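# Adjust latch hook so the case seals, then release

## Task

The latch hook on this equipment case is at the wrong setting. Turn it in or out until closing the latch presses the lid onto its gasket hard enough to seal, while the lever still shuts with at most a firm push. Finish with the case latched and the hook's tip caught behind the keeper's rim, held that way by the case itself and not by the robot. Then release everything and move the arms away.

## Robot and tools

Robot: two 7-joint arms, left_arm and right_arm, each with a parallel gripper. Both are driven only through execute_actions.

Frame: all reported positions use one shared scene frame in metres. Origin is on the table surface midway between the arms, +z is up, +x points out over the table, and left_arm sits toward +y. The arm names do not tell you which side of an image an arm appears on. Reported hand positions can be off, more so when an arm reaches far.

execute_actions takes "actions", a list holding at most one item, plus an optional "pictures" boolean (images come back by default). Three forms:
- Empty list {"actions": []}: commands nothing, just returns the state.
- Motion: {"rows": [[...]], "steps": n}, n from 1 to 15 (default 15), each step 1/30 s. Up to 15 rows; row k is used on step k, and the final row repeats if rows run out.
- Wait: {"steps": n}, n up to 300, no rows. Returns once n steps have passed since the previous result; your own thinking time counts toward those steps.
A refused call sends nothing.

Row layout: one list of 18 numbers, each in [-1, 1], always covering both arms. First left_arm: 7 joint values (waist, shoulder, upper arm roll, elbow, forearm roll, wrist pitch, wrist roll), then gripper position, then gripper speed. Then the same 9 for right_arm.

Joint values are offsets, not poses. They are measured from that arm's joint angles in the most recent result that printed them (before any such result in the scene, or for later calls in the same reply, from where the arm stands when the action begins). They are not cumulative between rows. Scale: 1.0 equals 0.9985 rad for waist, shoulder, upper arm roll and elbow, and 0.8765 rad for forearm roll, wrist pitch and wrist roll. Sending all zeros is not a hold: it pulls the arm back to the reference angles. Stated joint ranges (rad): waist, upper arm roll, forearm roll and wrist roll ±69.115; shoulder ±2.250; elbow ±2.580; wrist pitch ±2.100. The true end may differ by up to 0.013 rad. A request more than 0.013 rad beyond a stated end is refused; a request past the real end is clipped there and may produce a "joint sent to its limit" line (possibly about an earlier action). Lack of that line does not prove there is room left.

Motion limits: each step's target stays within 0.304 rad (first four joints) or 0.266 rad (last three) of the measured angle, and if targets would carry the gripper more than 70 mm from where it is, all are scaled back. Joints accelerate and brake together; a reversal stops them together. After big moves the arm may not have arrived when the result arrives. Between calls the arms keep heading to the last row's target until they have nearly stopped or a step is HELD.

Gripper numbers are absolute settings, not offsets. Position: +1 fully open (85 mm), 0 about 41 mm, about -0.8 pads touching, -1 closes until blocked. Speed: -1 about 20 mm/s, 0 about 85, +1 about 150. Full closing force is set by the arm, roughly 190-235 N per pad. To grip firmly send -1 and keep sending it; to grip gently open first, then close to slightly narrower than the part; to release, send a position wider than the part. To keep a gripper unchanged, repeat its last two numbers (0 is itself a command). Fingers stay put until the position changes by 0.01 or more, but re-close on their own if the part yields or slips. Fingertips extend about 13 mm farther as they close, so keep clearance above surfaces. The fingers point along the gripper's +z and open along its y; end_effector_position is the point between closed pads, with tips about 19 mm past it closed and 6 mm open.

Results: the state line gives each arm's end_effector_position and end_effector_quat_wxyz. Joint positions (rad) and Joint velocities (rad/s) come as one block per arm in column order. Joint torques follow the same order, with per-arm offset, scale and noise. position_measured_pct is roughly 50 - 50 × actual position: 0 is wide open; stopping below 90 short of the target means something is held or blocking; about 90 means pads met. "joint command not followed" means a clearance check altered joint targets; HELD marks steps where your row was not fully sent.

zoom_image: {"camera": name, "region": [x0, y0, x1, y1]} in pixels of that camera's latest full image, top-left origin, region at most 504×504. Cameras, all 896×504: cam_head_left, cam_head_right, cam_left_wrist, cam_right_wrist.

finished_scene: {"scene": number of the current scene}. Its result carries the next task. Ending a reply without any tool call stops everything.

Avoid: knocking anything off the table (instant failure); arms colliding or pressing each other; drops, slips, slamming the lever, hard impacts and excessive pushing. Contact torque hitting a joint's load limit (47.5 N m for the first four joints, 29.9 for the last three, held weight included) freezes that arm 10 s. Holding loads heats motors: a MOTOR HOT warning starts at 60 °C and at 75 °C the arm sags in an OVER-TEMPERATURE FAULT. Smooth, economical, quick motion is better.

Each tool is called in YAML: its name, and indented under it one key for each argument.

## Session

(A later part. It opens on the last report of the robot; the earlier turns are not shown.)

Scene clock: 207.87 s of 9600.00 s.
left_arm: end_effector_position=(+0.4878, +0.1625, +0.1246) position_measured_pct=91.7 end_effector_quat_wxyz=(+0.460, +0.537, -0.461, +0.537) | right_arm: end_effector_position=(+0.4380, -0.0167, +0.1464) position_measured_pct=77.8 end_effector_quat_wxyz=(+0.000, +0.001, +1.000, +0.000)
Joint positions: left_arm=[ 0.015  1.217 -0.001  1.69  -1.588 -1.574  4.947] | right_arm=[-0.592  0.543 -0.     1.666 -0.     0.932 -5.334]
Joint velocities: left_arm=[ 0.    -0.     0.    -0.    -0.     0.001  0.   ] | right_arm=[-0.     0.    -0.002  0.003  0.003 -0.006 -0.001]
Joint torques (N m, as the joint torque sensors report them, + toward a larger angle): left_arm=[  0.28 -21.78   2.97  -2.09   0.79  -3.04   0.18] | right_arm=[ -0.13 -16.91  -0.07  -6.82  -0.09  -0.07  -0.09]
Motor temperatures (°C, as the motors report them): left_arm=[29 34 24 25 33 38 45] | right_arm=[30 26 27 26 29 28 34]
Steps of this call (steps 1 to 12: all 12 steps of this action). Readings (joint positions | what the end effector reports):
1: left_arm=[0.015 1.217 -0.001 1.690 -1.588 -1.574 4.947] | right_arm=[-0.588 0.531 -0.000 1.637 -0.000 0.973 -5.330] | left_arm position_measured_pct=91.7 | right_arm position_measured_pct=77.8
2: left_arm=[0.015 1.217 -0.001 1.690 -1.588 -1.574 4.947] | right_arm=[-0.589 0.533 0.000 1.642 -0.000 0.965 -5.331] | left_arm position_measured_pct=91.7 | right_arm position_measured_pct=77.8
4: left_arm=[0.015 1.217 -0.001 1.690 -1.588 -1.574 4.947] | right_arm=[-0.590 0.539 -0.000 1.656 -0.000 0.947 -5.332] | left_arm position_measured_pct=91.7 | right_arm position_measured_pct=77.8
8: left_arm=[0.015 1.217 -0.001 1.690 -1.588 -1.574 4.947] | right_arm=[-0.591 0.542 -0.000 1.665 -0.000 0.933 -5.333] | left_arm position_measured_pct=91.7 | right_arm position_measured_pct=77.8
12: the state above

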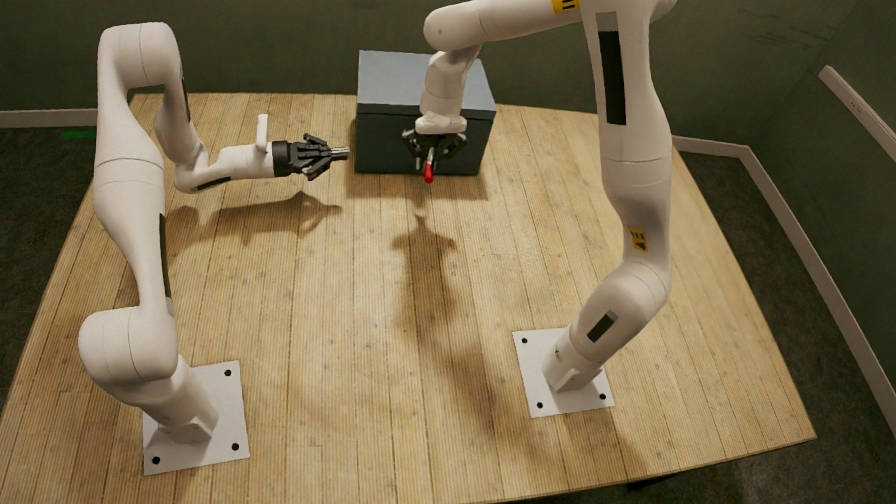

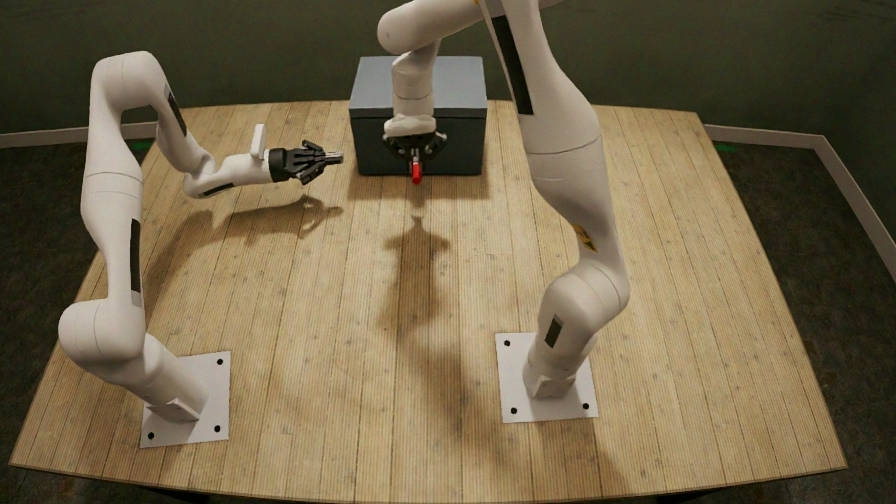

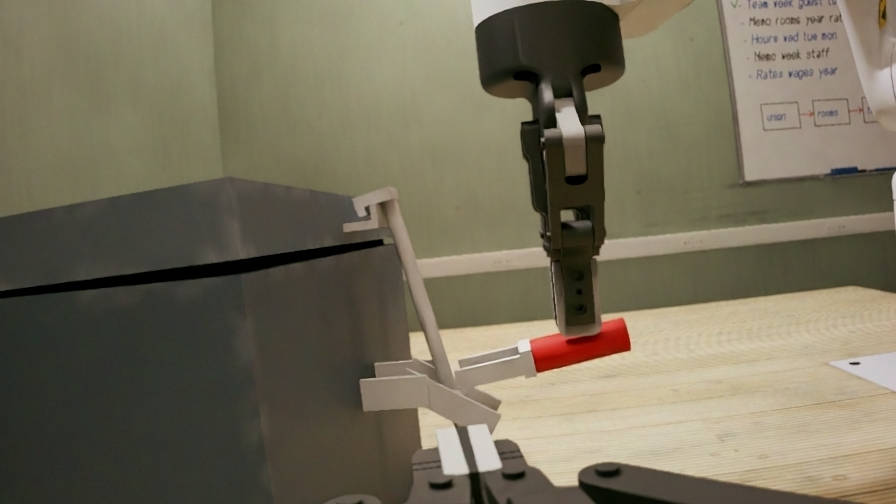

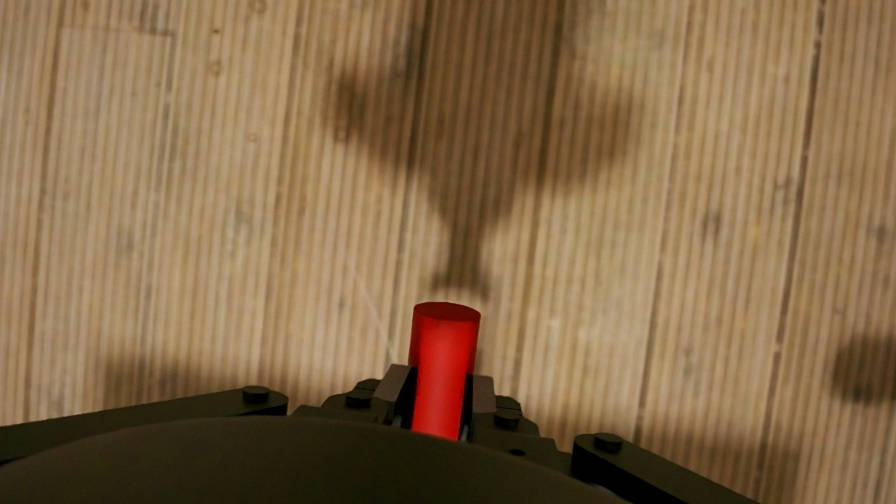

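execute_actions:
  actions:
    - {"rows":[[0,0,0,0,0,0,0,-1,0,0,0.013,0,0.011,0,-0.027,0,-0.55,0]],"steps":12}
  pictures: false

execute_actions:
  actions:
    - {"rows":[[0,0,0,0,0,0,0,-1,0,0,0.014,0,0.011,0,-0.027,0,-0.55,0]],"steps":12}
  pictures: false

execute_actions:
  actions:
    - {"rows":[[0,0,0,0,0,0,0,-1,0,0,0.014,0,0.011,0,-0.027,0,-0.55,0]],"steps":12}

Scene clock: 210.40 s of 9600.00 s.
left_arm: end_effector_position=(+0.4878, +0.1625, +0.1246) position_measured_pct=91.7 end_effector_quat_wxyz=(+0.460, +0.537, -0.461, +0.537) | right_arm: end_effector_position=(+0.4379, -0.0170, +0.1389) position_measured_pct=77.8 end_effector_quat_wxyz=(+0.000, +0.001, +1.000, +0.000)
Joint positions: left_arm=[ 0.015  1.217 -0.001  1.69  -1.588 -1.574  4.947] | right_arm=[-0.591  0.553  0.     1.678 -0.     0.91  -5.334]
Joint velocities: left_arm=[-0.001  0.     0.     0.001 -0.    -0.     0.001] | right_arm=[ 0.     0.002  0.001  0.001 -0.001 -0.003 -0.001]
Joint torques (N m, as the joint torque sensors report them, + toward a larger angle): left_arm=[  0.06 -21.68   2.85  -2.59   0.67  -2.55   0.06] | right_arm=[ -0.23 -15.64  -0.58  -6.85  -0.07  -0.99   0.14]
Motor temperatures (°C, as the motors report them): left_arm=[29 34 24 25 33 38 45] | right_arm=[30 26 27 26 29 28 34]
Steps of this call (steps 1 to 15: the robot went on to your last target; steps 16 to 64: nothing new was sent; steps 65 to 76: all 12 steps of this action). Readings (joint positions | what the end effector reports):
65: left_arm=[0.015 1.217 -0.001 1.690 -1.588 -1.574 4.947] | right_arm=[-0.592 0.544 -0.000 1.667 -0.000 0.930 -5.334] | left_arm position_measured_pct=91.7 | right_arm position_measured_pct=77.8
66: left_arm=[0.015 1.217 -0.001 1.690 -1.588 -1.574 4.947] | right_arm=[-0.591 0.547 0.000 1.670 -0.000 0.925 -5.334] | left_arm position_measured_pct=91.7 | right_arm position_measured_pct=77.8
68: left_arm=[0.015 1.217 -0.001 1.690 -1.588 -1.574 4.947] | right_arm=[-0.591 0.551 0.000 1.674 -0.000 0.916 -5.334] | left_arm position_measured_pct=91.7 | right_arm position_measured_pct=77.8
72: left_arm=[0.015 1.217 -0.001 1.690 -1.588 -1.574 4.947] | right_arm=[-0.591 0.553 0.000 1.677 -0.000 0.911 -5.334] | left_arm position_measured_pct=91.7 | right_arm position_measured_pct=77.8
76: the state above

Scene clock: 210.80 s of 9600.00 s.
left_arm: end_effector_position=(+0.4878, +0.1625, +0.1246) position_measured_pct=91.7 end_effector_quat_wxyz=(+0.460, +0.537, -0.461, +0.537) | right_arm: end_effector_position=(+0.4375, -0.0171, +0.1319) position_measured_pct=77.8 end_effector_quat_wxyz=(+0.001, +0.001, +1.000, +0.001)
Joint positions: left_arm=[ 0.015  1.217 -0.001  1.69  -1.588 -1.574  4.947] | right_arm=[-0.591  0.562  0.     1.688 -0.     0.889 -5.334]
Joint velocities: left_arm=[ 0.001  0.     0.001 -0.     0.    -0.     0.001] | right_arm=[-0.     0.002  0.001  0.001  0.    -0.002  0.001]
Joint torques (N m, as the joint torque sensors report them, + toward a larger angle): left_arm=[  0.31 -21.43   2.68  -2.05   0.67  -2.93  -0.07] | right_arm=[  0.   -14.1   -0.06  -5.75   0.16  -1.53  -0.12]
Motor temperatures (°C, as the motors report them): left_arm=[29 34 24 25 33 38 45] | right_arm=[30 26 27 26 29 28 34]
Steps of this call (steps 1 to 12: all 12 steps of this action). Readings (joint positions | what the end effector reports):
1: left_arm=[0.015 1.217 -0.001 1.690 -1.588 -1.574 4.947] | right_arm=[-0.591 0.554 0.000 1.678 -0.000 0.909 -5.334] | left_arm position_measured_pct=91.7 | right_arm position_measured_pct=77.8
2: left_arm=[0.015 1.217 -0.001 1.690 -1.588 -1.574 4.947] | right_arm=[-0.591 0.557 0.000 1.681 -0.000 0.903 -5.334] | left_arm position_measured_pct=91.7 | right_arm position_measured_pct=77.8
4: left_arm=[0.015 1.217 -0.001 1.690 -1.588 -1.574 4.947] | right_arm=[-0.591 0.560 0.000 1.685 -0.000 0.895 -5.334] | left_arm position_measured_pct=91.7 | right_arm position_measured_pct=77.8
8: left_arm=[0.015 1.217 -0.001 1.690 -1.588 -1.574 4.947] | right_arm=[-0.591 0.562 0.000 1.688 -0.000 0.890 -5.334] | left_arm position_measured_pct=91.7 | right_arm position_measured_pct=77.8
12: the state above

Scene clock: 211.20 s of 9600.00 s.
left_arm: end_effector_position=(+0.4878, +0.1625, +0.1246) position_measured_pct=91.7 end_effector_quat_wxyz=(+0.460, +0.537, -0.461, +0.537) | right_arm: end_effector_position=(+0.4374, -0.0172, +0.1256) position_measured_pct=77.8 end_effector_quat_wxyz=(+0.002, +0.001, +1.000, +0.001)
Joint positions: left_arm=[ 0.015  1.217 -0.001  1.69  -1.588 -1.574  4.947] | right_arm=[-0.591  0.57   0.     1.699 -0.     0.869 -5.334]
Joint velocities: left_arm=[-0.001 -0.    -0.    -0.     0.    -0.001  0.001] | right_arm=[ 0.     0.001 -0.     0.001  0.001 -0.004  0.   ]
Joint torques (N m, as the joint torque sensors report them, + toward a larger angle): left_arm=[  0.27 -21.68   2.7   -2.33   0.66  -2.5    0.15] | right_arm=[  0.02 -12.95  -0.24  -5.82  -0.07  -1.63   0.04]
Motor temperatures (°C, as the motors report them): left_arm=[29 34 24 25 33 38 45] | right_arm=[30 26 27 26 29 28 34]
Steps of this call (steps 1 to 12: all 12 steps of this action). Readings (joint positions | what the end effector reports):
1: left_arm=[0.015 1.217 -0.001 1.690 -1.588 -1.574 4.947] | right_arm=[-0.591 0.563 0.000 1.689 -0.000 0.888 -5.334] | left_arm position_measured_pct=91.7 | right_arm position_measured_pct=77.8
2: left_arm=[0.015 1.217 -0.001 1.690 -1.588 -1.574 4.947] | right_arm=[-0.591 0.565 0.000 1.692 -0.000 0.883 -5.334] | left_arm position_measured_pct=91.7 | right_arm position_measured_pct=77.8
4: left_arm=[0.015 1.217 -0.001 1.690 -1.588 -1.574 4.947] | right_arm=[-0.591 0.569 0.000 1.696 -0.000 0.874 -5.334] | left_arm position_measured_pct=91.7 | right_arm position_measured_pct=77.8
8: left_arm=[0.015 1.217 -0.001 1.690 -1.588 -1.574 4.947] | right_arm=[-0.591 0.570 0.000 1.698 -0.000 0.869 -5.334] | left_arm position_measured_pct=91.7 | right_arm position_measured_pct=77.8
12: the state above

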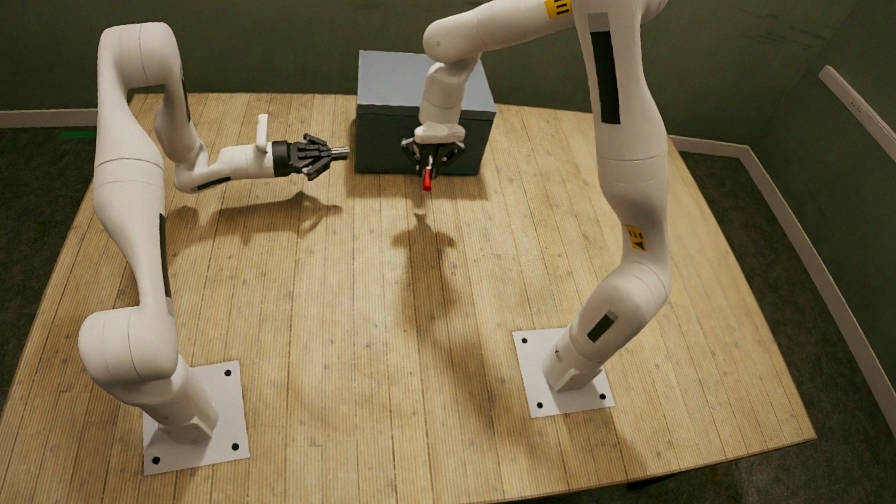

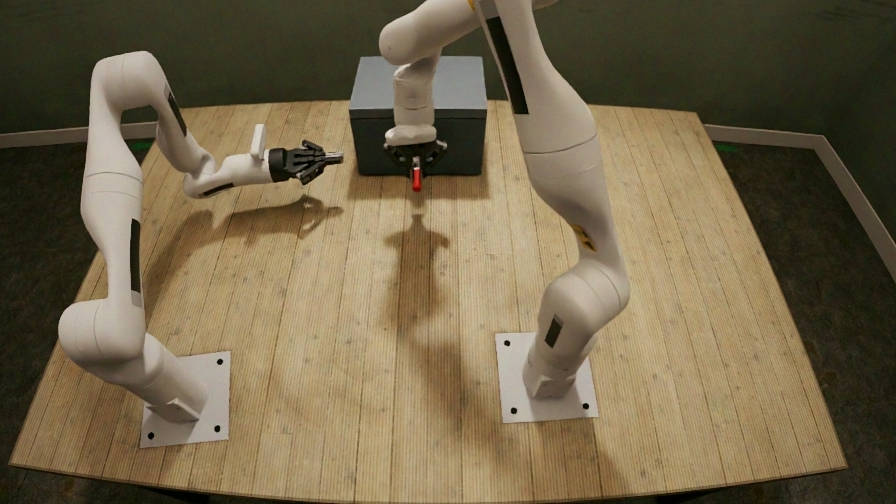

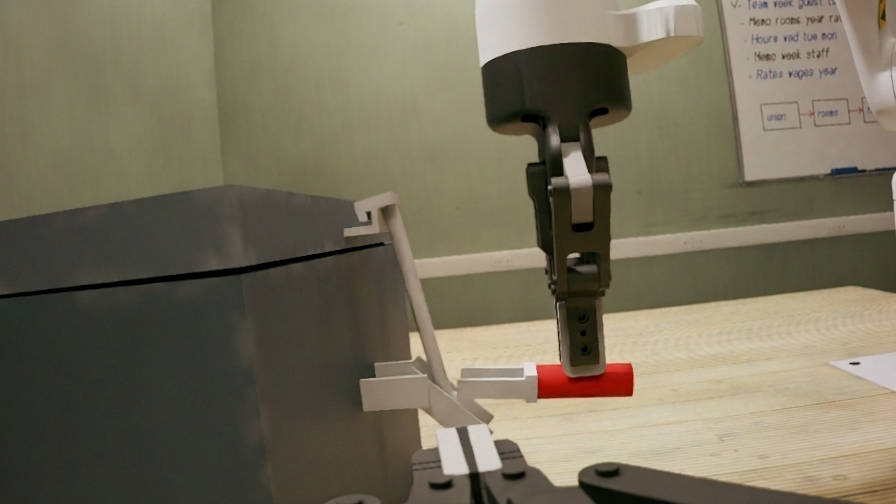

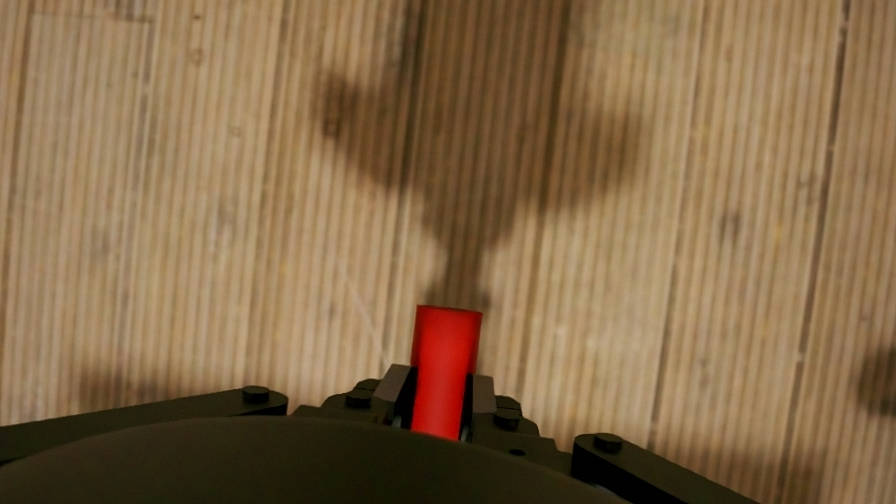

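execute_actions:
  actions:
    - {"rows":[[0,0,0,0,0,0,0,-1,0,0,0.019,0,0.009,0,-0.027,0,-0.55,0]],"steps":12}
  pictures: false

execute_actions:
  actions:
    - {"rows":[[0,0,0,0,0,0,0,-1,0,0,0.019,0,0.009,0,-0.027,0,-0.55,0]],"steps":12}

Scene clock: 212.40 s of 9600.00 s.
left_arm: end_effector_position=(+0.4878, +0.1625, +0.1246) position_measured_pct=91.7 end_effector_quat_wxyz=(+0.460, +0.537, -0.461, +0.537) | right_arm: end_effector_position=(+0.4377, -0.0171, +0.1180) position_measured_pct=77.8 end_effector_quat_wxyz=(+0.002, +0.001, +1.000, +0.001)
Joint positions: left_arm=[ 0.015  1.217 -0.001  1.69  -1.588 -1.574  4.947] | right_arm=[-0.591  0.582  0.     1.707 -0.     0.848 -5.334]
Joint velocities: left_arm=[ 0.    -0.    -0.     0.001  0.     0.001  0.001] | right_arm=[ 0.     0.002 -0.001  0.001 -0.001 -0.003  0.001]
Joint torques (N m, as the joint torque sensors report them, + toward a larger angle): left_arm=[  0.23 -21.49   3.08  -2.3    0.71  -2.8    0.06] | right_arm=[ -0.07 -13.06  -0.66  -5.5   -0.14  -1.5    0.21]
Motor temperatures (°C, as the motors report them): left_arm=[29 34 24 25 33 38 45] | right_arm=[30 26 27 26 29 28 34]
Steps of this call (steps 1 to 15: the robot went on to your last target; steps 16 to 24: nothing new was sent; steps 25 to 36: all 12 steps of this action). Readings (joint positions | what the end effector reports):
25: left_arm=[0.015 1.217 -0.001 1.690 -1.588 -1.574 4.947] | right_arm=[-0.591 0.571 0.000 1.699 -0.000 0.867 -5.334] | left_arm position_measured_pct=91.7 | right_arm position_measured_pct=77.8
26: left_arm=[0.015 1.217 -0.001 1.690 -1.588 -1.574 4.947] | right_arm=[-0.591 0.575 0.000 1.701 -0.000 0.862 -5.334] | left_arm position_measured_pct=91.7 | right_arm position_measured_pct=77.8
28: left_arm=[0.015 1.217 -0.001 1.690 -1.588 -1.574 4.947] | right_arm=[-0.591 0.579 0.000 1.705 -0.000 0.854 -5.334] | left_arm position_measured_pct=91.7 | right_arm position_measured_pct=77.8
32: left_arm=[0.015 1.217 -0.001 1.690 -1.588 -1.574 4.947] | right_arm=[-0.591 0.582 0.000 1.707 -0.000 0.849 -5.334] | left_arm position_measured_pct=91.7 | right_arm position_measured_pct=77.8
36: the state above

Scene clock: 212.80 s of 9600.00 s.
left_arm: end_effector_position=(+0.4878, +0.1625, +0.1246) position_measured_pct=91.7 end_effector_quat_wxyz=(+0.460, +0.537, -0.461, +0.537) | right_arm: end_effector_position=(+0.4386, -0.0171, +0.1106) position_measured_pct=77.8 end_effector_quat_wxyz=(+0.003, +0.001, +1.000, +0.002)
Joint positions: left_arm=[ 0.015  1.217 -0.001  1.69  -1.588 -1.574  4.947] | right_arm=[-0.591  0.595  0.001  1.714 -0.     0.826 -5.334]
Joint velocities: left_arm=[-0. -0.  0.  0. -0.  0. -0.] | right_arm=[-0.     0.003 -0.     0.    -0.001 -0.002  0.   ]
Joint torques (N m, as the joint torque sensors report them, + toward a larger angle): left_arm=[  0.04 -21.45   3.19  -2.05   0.58  -2.87   0.11] | right_arm=[ -0.36 -13.03  -0.48  -5.38  -0.05  -1.37  -0.13]
Motor temperatures (°C, as the motors report them): left_arm=[29 34 24 25 33 38 45] | right_arm=[30 26 27 26 29 28 34]
Steps of this call (steps 1 to 12: all 12 steps of this action). Readings (joint positions | what the end effector reports):
1: left_arm=[0.015 1.217 -0.001 1.690 -1.588 -1.574 4.947] | right_arm=[-0.591 0.584 0.000 1.707 -0.000 0.847 -5.334] | left_arm position_measured_pct=91.7 | right_arm position_measured_pct=77.8
2: left_arm=[0.015 1.217 -0.001 1.690 -1.588 -1.574 4.947] | right_arm=[-0.591 0.587 0.000 1.709 -0.000 0.841 -5.334] | left_arm position_measured_pct=91.7 | right_arm position_measured_pct=77.8
4: left_arm=[0.015 1.217 -0.001 1.690 -1.588 -1.574 4.947] | right_arm=[-0.591 0.591 0.001 1.712 -0.000 0.832 -5.334] | left_arm position_measured_pct=91.7 | right_arm position_measured_pct=77.8
8: left_arm=[0.015 1.217 -0.001 1.690 -1.588 -1.574 4.947] | right_arm=[-0.591 0.594 0.001 1.714 -0.000 0.827 -5.334] | left_arm position_measured_pct=91.7 | right_arm position_measured_pct=77.8
12: the state above

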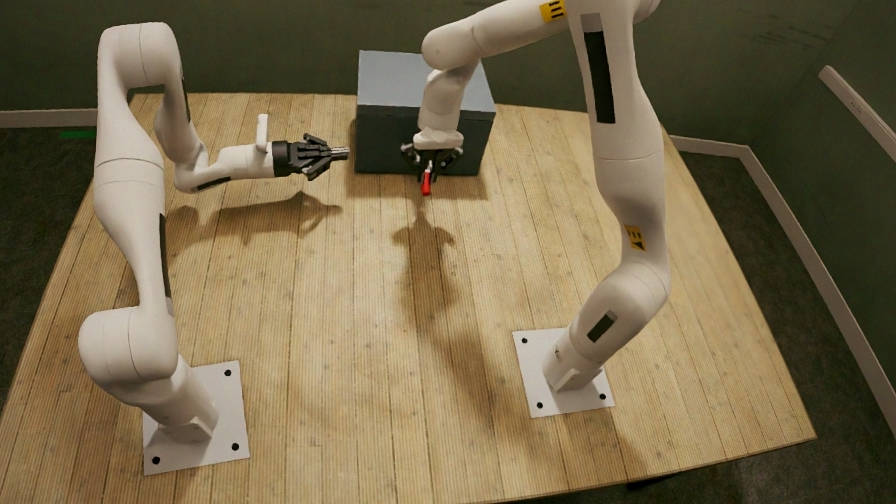

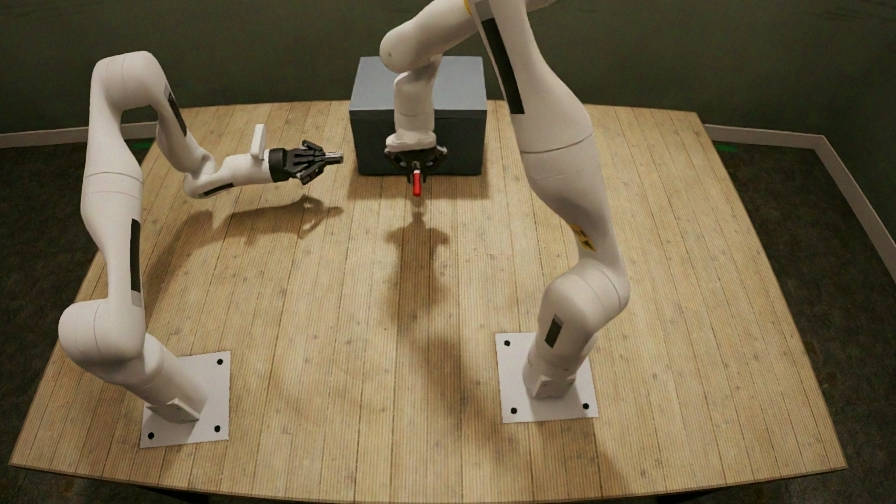

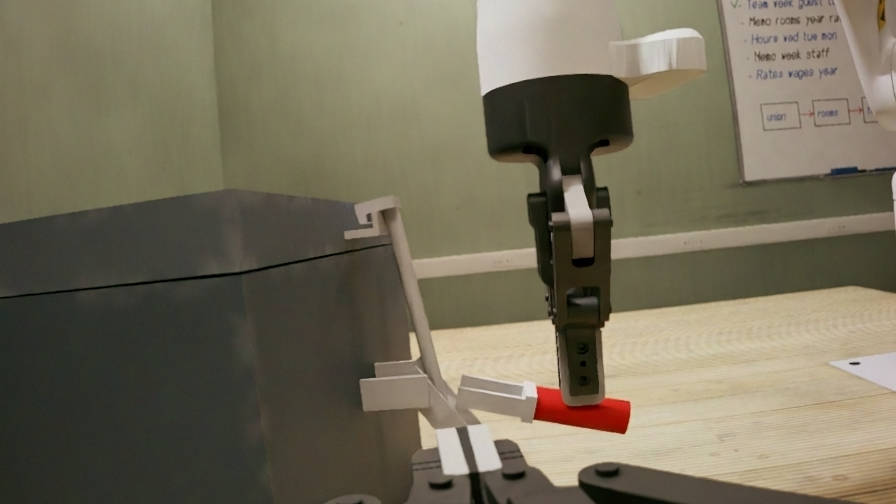

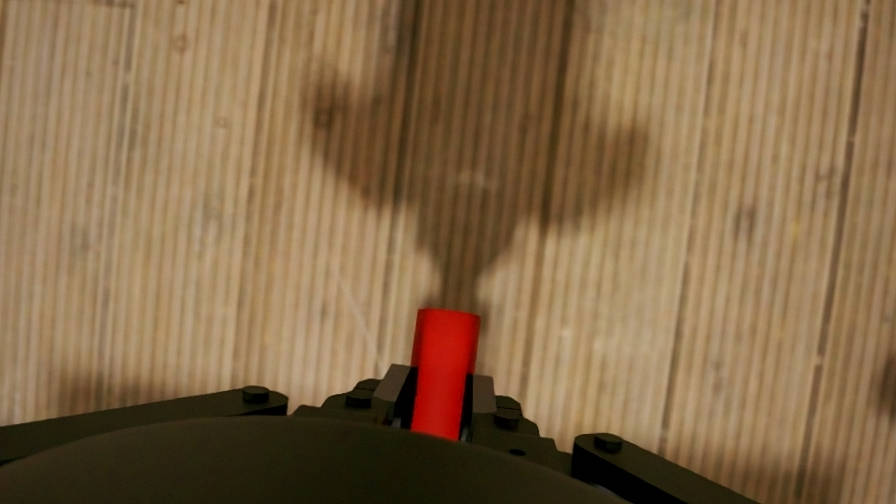

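execute_actions:
  actions:
    - {"rows":[[0,0,0,0,0,0,0,-1,0,0,0.016,0,0.006,0,-0.02,0,-0.55,0]],"steps":12}
  pictures: false

execute_actions:
  actions:
    - {"rows":[[0,0,0,0,0,0,0,-1,0,0,0.016,0,0.006,0,-0.02,0,-0.55,0]],"steps":12}

Scene clock: 214.30 s of 9600.00 s.
left_arm: end_effector_position=(+0.4878, +0.1625, +0.1246) position_measured_pct=91.7 end_effector_quat_wxyz=(+0.460, +0.537, -0.461, +0.537) | right_arm: end_effector_position=(+0.4398, -0.0171, +0.1050) position_measured_pct=77.8 end_effector_quat_wxyz=(+0.004, +0.002, +1.000, +0.002)
Joint positions: left_arm=[ 0.015  1.217 -0.001  1.69  -1.588 -1.574  4.947] | right_arm=[-0.59   0.604  0.002  1.719  0.     0.81  -5.334]
Joint velocities: left_arm=[-0.  0. -0.  0.  0.  0. -0.] | right_arm=[ 0.     0.003 -0.001  0.001  0.    -0.004 -0.001]
Joint torques (N m, as the joint torque sensors report them, + toward a larger angle): left_arm=[  0.07 -21.68   2.97  -2.33   0.66  -2.68   0.  ] | right_arm=[ -0.33 -13.9   -1.    -4.66  -0.15  -0.9    0.22]
Motor temperatures (°C, as the motors report them): left_arm=[29 34 24 25 33 38 45] | right_arm=[30 26 27 26 29 28 34]
Steps of this call (steps 1 to 15: the robot went on to your last target; steps 16 to 33: nothing new was sent; steps 34 to 45: all 12 steps of this action). Readings (joint positions | what the end effector reports):
34: left_arm=[0.015 1.217 -0.001 1.690 -1.588 -1.574 4.947] | right_arm=[-0.591 0.596 0.001 1.715 -0.000 0.825 -5.334] | left_arm position_measured_pct=91.7 | right_arm position_measured_pct=77.8
35: left_arm=[0.015 1.217 -0.001 1.690 -1.588 -1.574 4.947] | right_arm=[-0.591 0.599 0.001 1.716 0.000 0.821 -5.334] | left_arm position_measured_pct=91.7 | right_arm position_measured_pct=77.8
37: left_arm=[0.015 1.217 -0.001 1.690 -1.588 -1.574 4.947] | right_arm=[-0.591 0.602 0.001 1.717 0.000 0.815 -5.334] | left_arm position_measured_pct=91.7 | right_arm position_measured_pct=77.8
41: left_arm=[0.015 1.217 -0.001 1.690 -1.588 -1.574 4.947] | right_arm=[-0.590 0.604 0.002 1.719 0.000 0.811 -5.334] | left_arm position_measured_pct=91.7 | right_arm position_measured_pct=77.8
45: the state above

Scene clock: 214.70 s of 9600.00 s.
left_arm: end_effector_position=(+0.4878, +0.1625, +0.1246) position_measured_pct=91.7 end_effector_quat_wxyz=(+0.460, +0.537, -0.461, +0.537) | right_arm: end_effector_position=(+0.4413, -0.0172, +0.0995) position_measured_pct=77.8 end_effector_quat_wxyz=(+0.005, +0.002, +1.000, +0.002)
Joint positions: left_arm=[ 0.015  1.217 -0.001  1.69  -1.588 -1.574  4.947] | right_arm=[-0.59   0.614  0.002  1.723  0.001  0.794 -5.334]
Joint velocities: left_arm=[ 0.     0.001  0.    -0.    -0.    -0.001 -0.001] | right_arm=[ 0.001  0.002  0.002 -0.001 -0.002 -0.004 -0.001]
Joint torques (N m, as the joint torque sensors report them, + toward a larger angle): left_arm=[  0.22 -21.35   2.69  -2.31   0.64  -2.6    0.  ] | right_arm=[ -0.8  -13.93  -0.95  -4.45  -0.17  -0.4    0.15]
Motor temperatures (°C, as the motors report them): left_arm=[29 34 24 25 33 38 45] | right_arm=[30 26 27 26 29 28 34]
Steps of this call (steps 1 to 12: all 12 steps of this action). Readings (joint positions | what the end effector reports):
1: left_arm=[0.015 1.217 -0.001 1.690 -1.588 -1.574 4.947] | right_arm=[-0.590 0.605 0.002 1.719 0.000 0.809 -5.334] | left_arm position_measured_pct=91.7 | right_arm position_measured_pct=77.8
2: left_arm=[0.015 1.217 -0.001 1.690 -1.588 -1.574 4.947] | right_arm=[-0.590 0.608 0.002 1.720 0.000 0.805 -5.334] | left_arm position_measured_pct=91.7 | right_arm position_measured_pct=77.8
4: left_arm=[0.015 1.217 -0.001 1.690 -1.588 -1.574 4.947] | right_arm=[-0.590 0.611 0.002 1.721 0.001 0.798 -5.334] | left_arm position_measured_pct=91.7 | right_arm position_measured_pct=77.8
8: left_arm=[0.015 1.217 -0.001 1.690 -1.588 -1.574 4.947] | right_arm=[-0.590 0.614 0.002 1.722 0.001 0.794 -5.334] | left_arm position_measured_pct=91.7 | right_arm position_measured_pct=77.8
12: the state above

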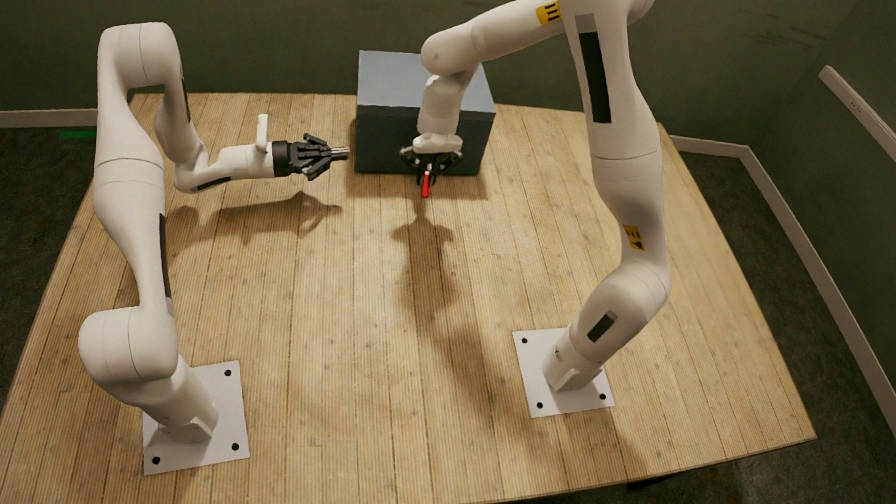

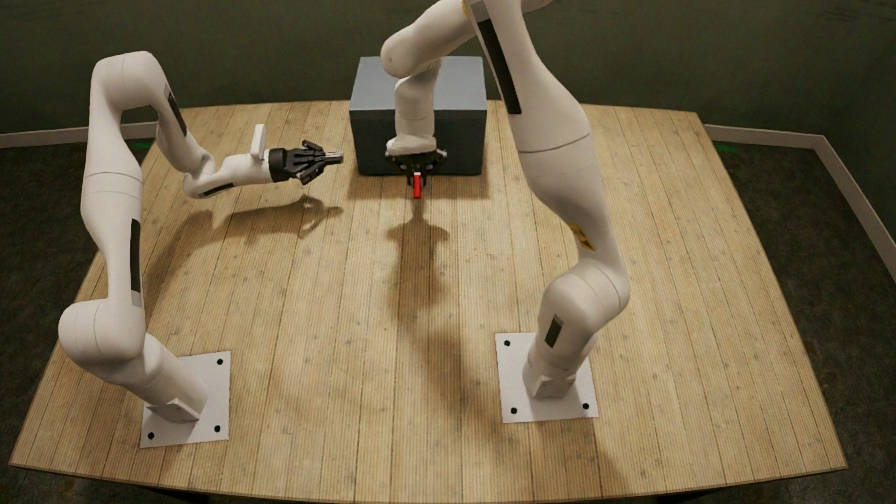

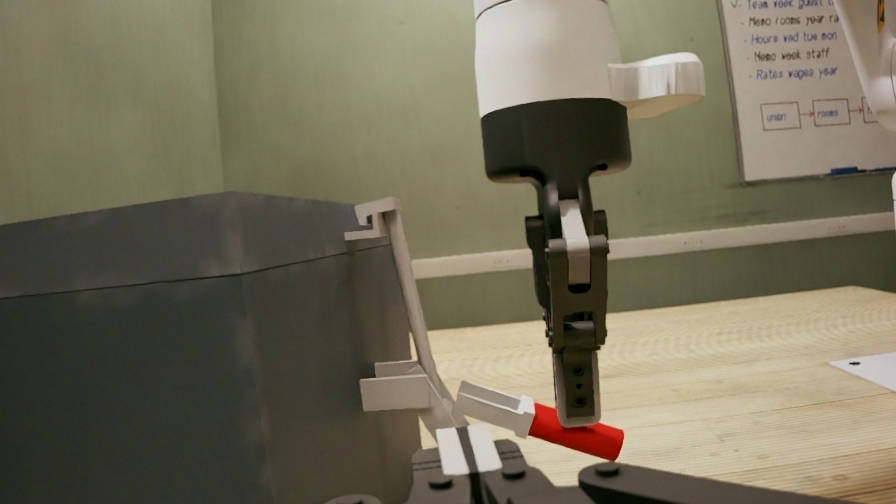

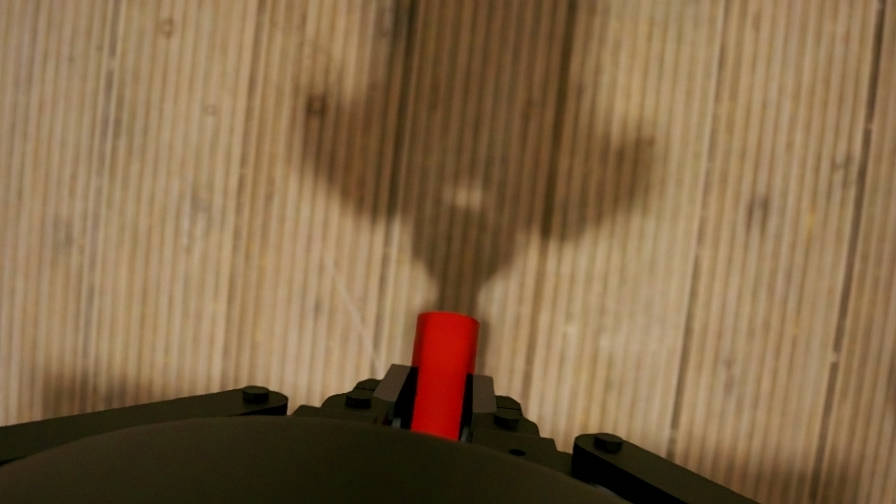

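execute_actions:
  actions:
    - {"rows":[[0,0,0,0,0,0,0,-1,0,0.001,0.015,0,0.005,0,-0.02,0.001,-0.55,0]],"steps":12}
  pictures: false

execute_actions:
  actions:
    - {"rows":[[0,0,0,0,0,0,0,-1,0,0.002,0.015,0,0.004,0,-0.02,0.002,-0.55,0]],"steps":12}

Scene clock: 216.67 s of 9600.00 s.
left_arm: end_effector_position=(+0.4878, +0.1625, +0.1246) position_measured_pct=91.7 end_effector_quat_wxyz=(+0.460, +0.537, -0.461, +0.537) | right_arm: end_effector_position=(+0.4434, -0.0172, +0.0941) position_measured_pct=77.8 end_effector_quat_wxyz=(+0.007, +0.003, +1.000, +0.003)
Joint positions: left_arm=[ 0.015  1.217 -0.001  1.69  -1.588 -1.574  4.947] | right_arm=[-0.588  0.624  0.003  1.726  0.001  0.777 -5.333]
Joint velocities: left_arm=[-0.     0.001  0.    -0.001  0.    -0.001  0.   ] | right_arm=[ 0.001  0.003  0.    -0.     0.001 -0.002 -0.001]
Joint torques (N m, as the joint torque sensors report them, + toward a larger angle): left_arm=[  0.02 -21.53   3.18  -2.31   0.54  -2.83   0.18] | right_arm=[ -0.46 -15.32  -0.6   -4.47  -0.24  -0.17  -0.12]
Motor temperatures (°C, as the motors report them): left_arm=[29 34 24 25 33 38 45] | right_arm=[30 26 27 26 29 28 34]
Steps of this call (steps 1 to 15: the robot went on to your last target; steps 16 to 47: nothing new was sent; steps 48 to 59: all 12 steps of this action). Readings (joint positions | what the end effector reports):
48: left_arm=[0.015 1.217 -0.001 1.690 -1.588 -1.574 4.947] | right_arm=[-0.590 0.616 0.003 1.723 0.001 0.792 -5.334] | left_arm position_measured_pct=91.7 | right_arm position_measured_pct=77.8
49: left_arm=[0.015 1.217 -0.001 1.690 -1.588 -1.574 4.947] | right_arm=[-0.589 0.618 0.003 1.723 0.001 0.788 -5.333] | left_arm position_measured_pct=91.7 | right_arm position_measured_pct=77.8
51: left_arm=[0.015 1.217 -0.001 1.690 -1.588 -1.574 4.947] | right_arm=[-0.589 0.621 0.003 1.725 0.001 0.782 -5.333] | left_arm position_measured_pct=91.7 | right_arm position_measured_pct=77.8
55: left_arm=[0.015 1.217 -0.001 1.690 -1.588 -1.574 4.947] | right_arm=[-0.588 0.624 0.003 1.726 0.001 0.778 -5.333] | left_arm position_measured_pct=91.7 | right_arm position_measured_pct=77.8
59: the state above

Scene clock: 217.07 s of 9600.00 s.
left_arm: end_effector_position=(+0.4878, +0.1625, +0.1246) position_measured_pct=91.7 end_effector_quat_wxyz=(+0.460, +0.537, -0.461, +0.537) | right_arm: end_effector_position=(+0.4461, -0.0172, +0.0883) position_measured_pct=77.8 end_effector_quat_wxyz=(+0.009, +0.003, +1.000, +0.004)
Joint positions: left_arm=[ 0.015  1.217 -0.001  1.69  -1.588 -1.574  4.947] | right_arm=[-0.586  0.636  0.004  1.728  0.002  0.759 -5.331]
Joint velocities: left_arm=[-0.001 -0.     0.     0.     0.     0.001  0.001] | right_arm=[ 0.001  0.002 -0.    -0.     0.001 -0.004 -0.001]
Joint torques (N m, as the joint torque sensors report them, + toward a larger angle): left_arm=[ -0.01 -21.45   2.68  -2.12   0.57  -2.69   0.01] | right_arm=[ -0.59 -15.59  -0.45  -4.44  -0.06   0.12   0.07]
Motor temperatures (°C, as the motors report them): left_arm=[29 34 24 25 33 38 45] | right_arm=[30 26 27 26 29 28 34]
Steps of this call (steps 1 to 12: all 12 steps of this action). Readings (joint positions | what the end effector reports):
1: left_arm=[0.015 1.217 -0.001 1.690 -1.588 -1.574 4.947] | right_arm=[-0.588 0.625 0.003 1.726 0.001 0.776 -5.333] | left_arm position_measured_pct=91.7 | right_arm position_measured_pct=77.8
2: left_arm=[0.015 1.217 -0.001 1.690 -1.588 -1.574 4.947] | right_arm=[-0.587 0.628 0.003 1.726 0.001 0.771 -5.332] | left_arm position_measured_pct=91.7 | right_arm position_measured_pct=77.8
4: left_arm=[0.015 1.217 -0.001 1.690 -1.588 -1.574 4.947] | right_arm=[-0.586 0.632 0.004 1.727 0.002 0.764 -5.332] | left_arm position_measured_pct=91.7 | right_arm position_measured_pct=77.8
8: left_arm=[0.015 1.217 -0.001 1.690 -1.588 -1.574 4.947] | right_arm=[-0.586 0.635 0.004 1.728 0.002 0.760 -5.331] | left_arm position_measured_pct=91.7 | right_arm position_measured_pct=77.8
12: the state above

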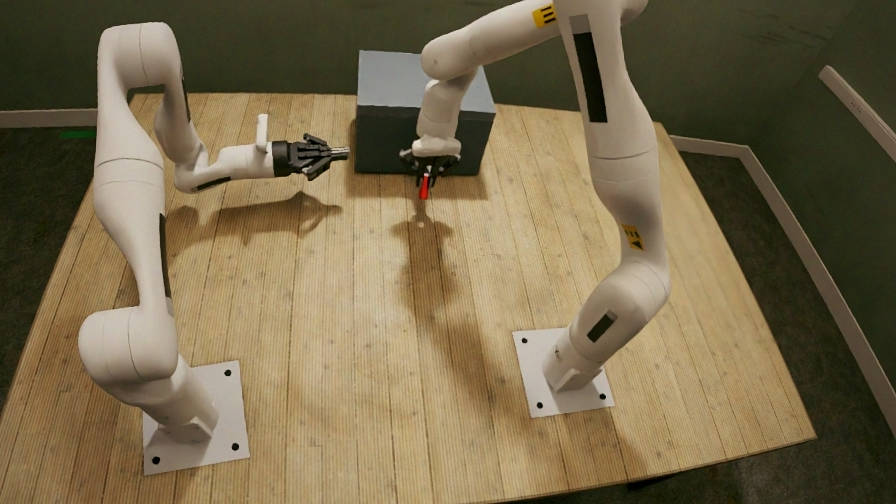

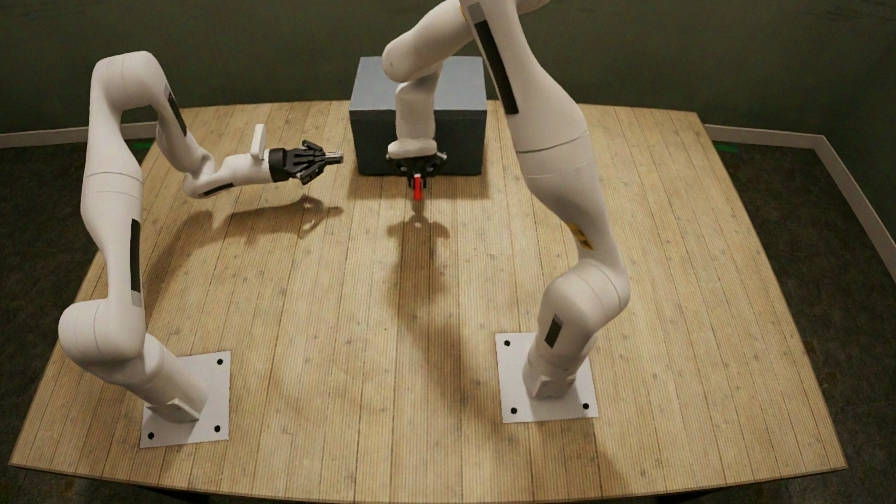

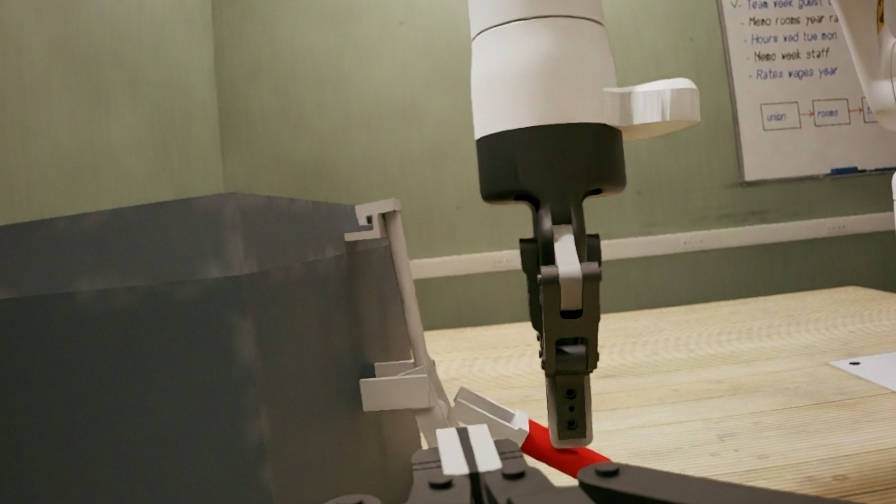

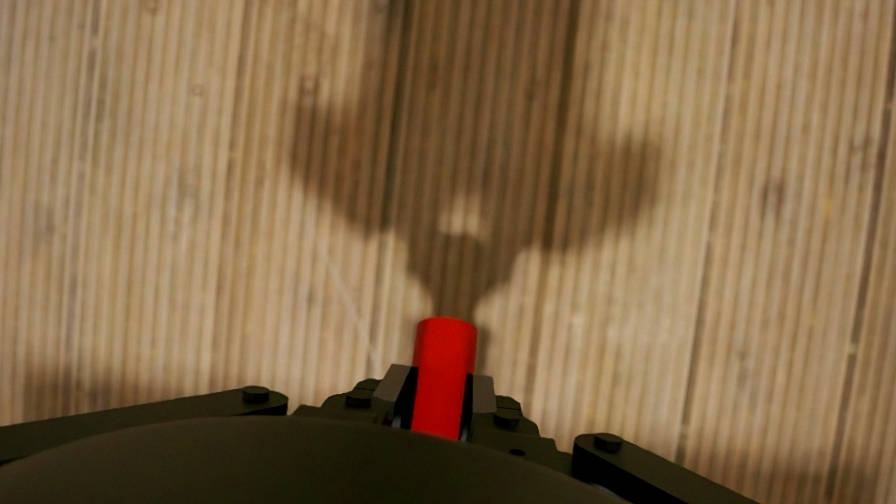

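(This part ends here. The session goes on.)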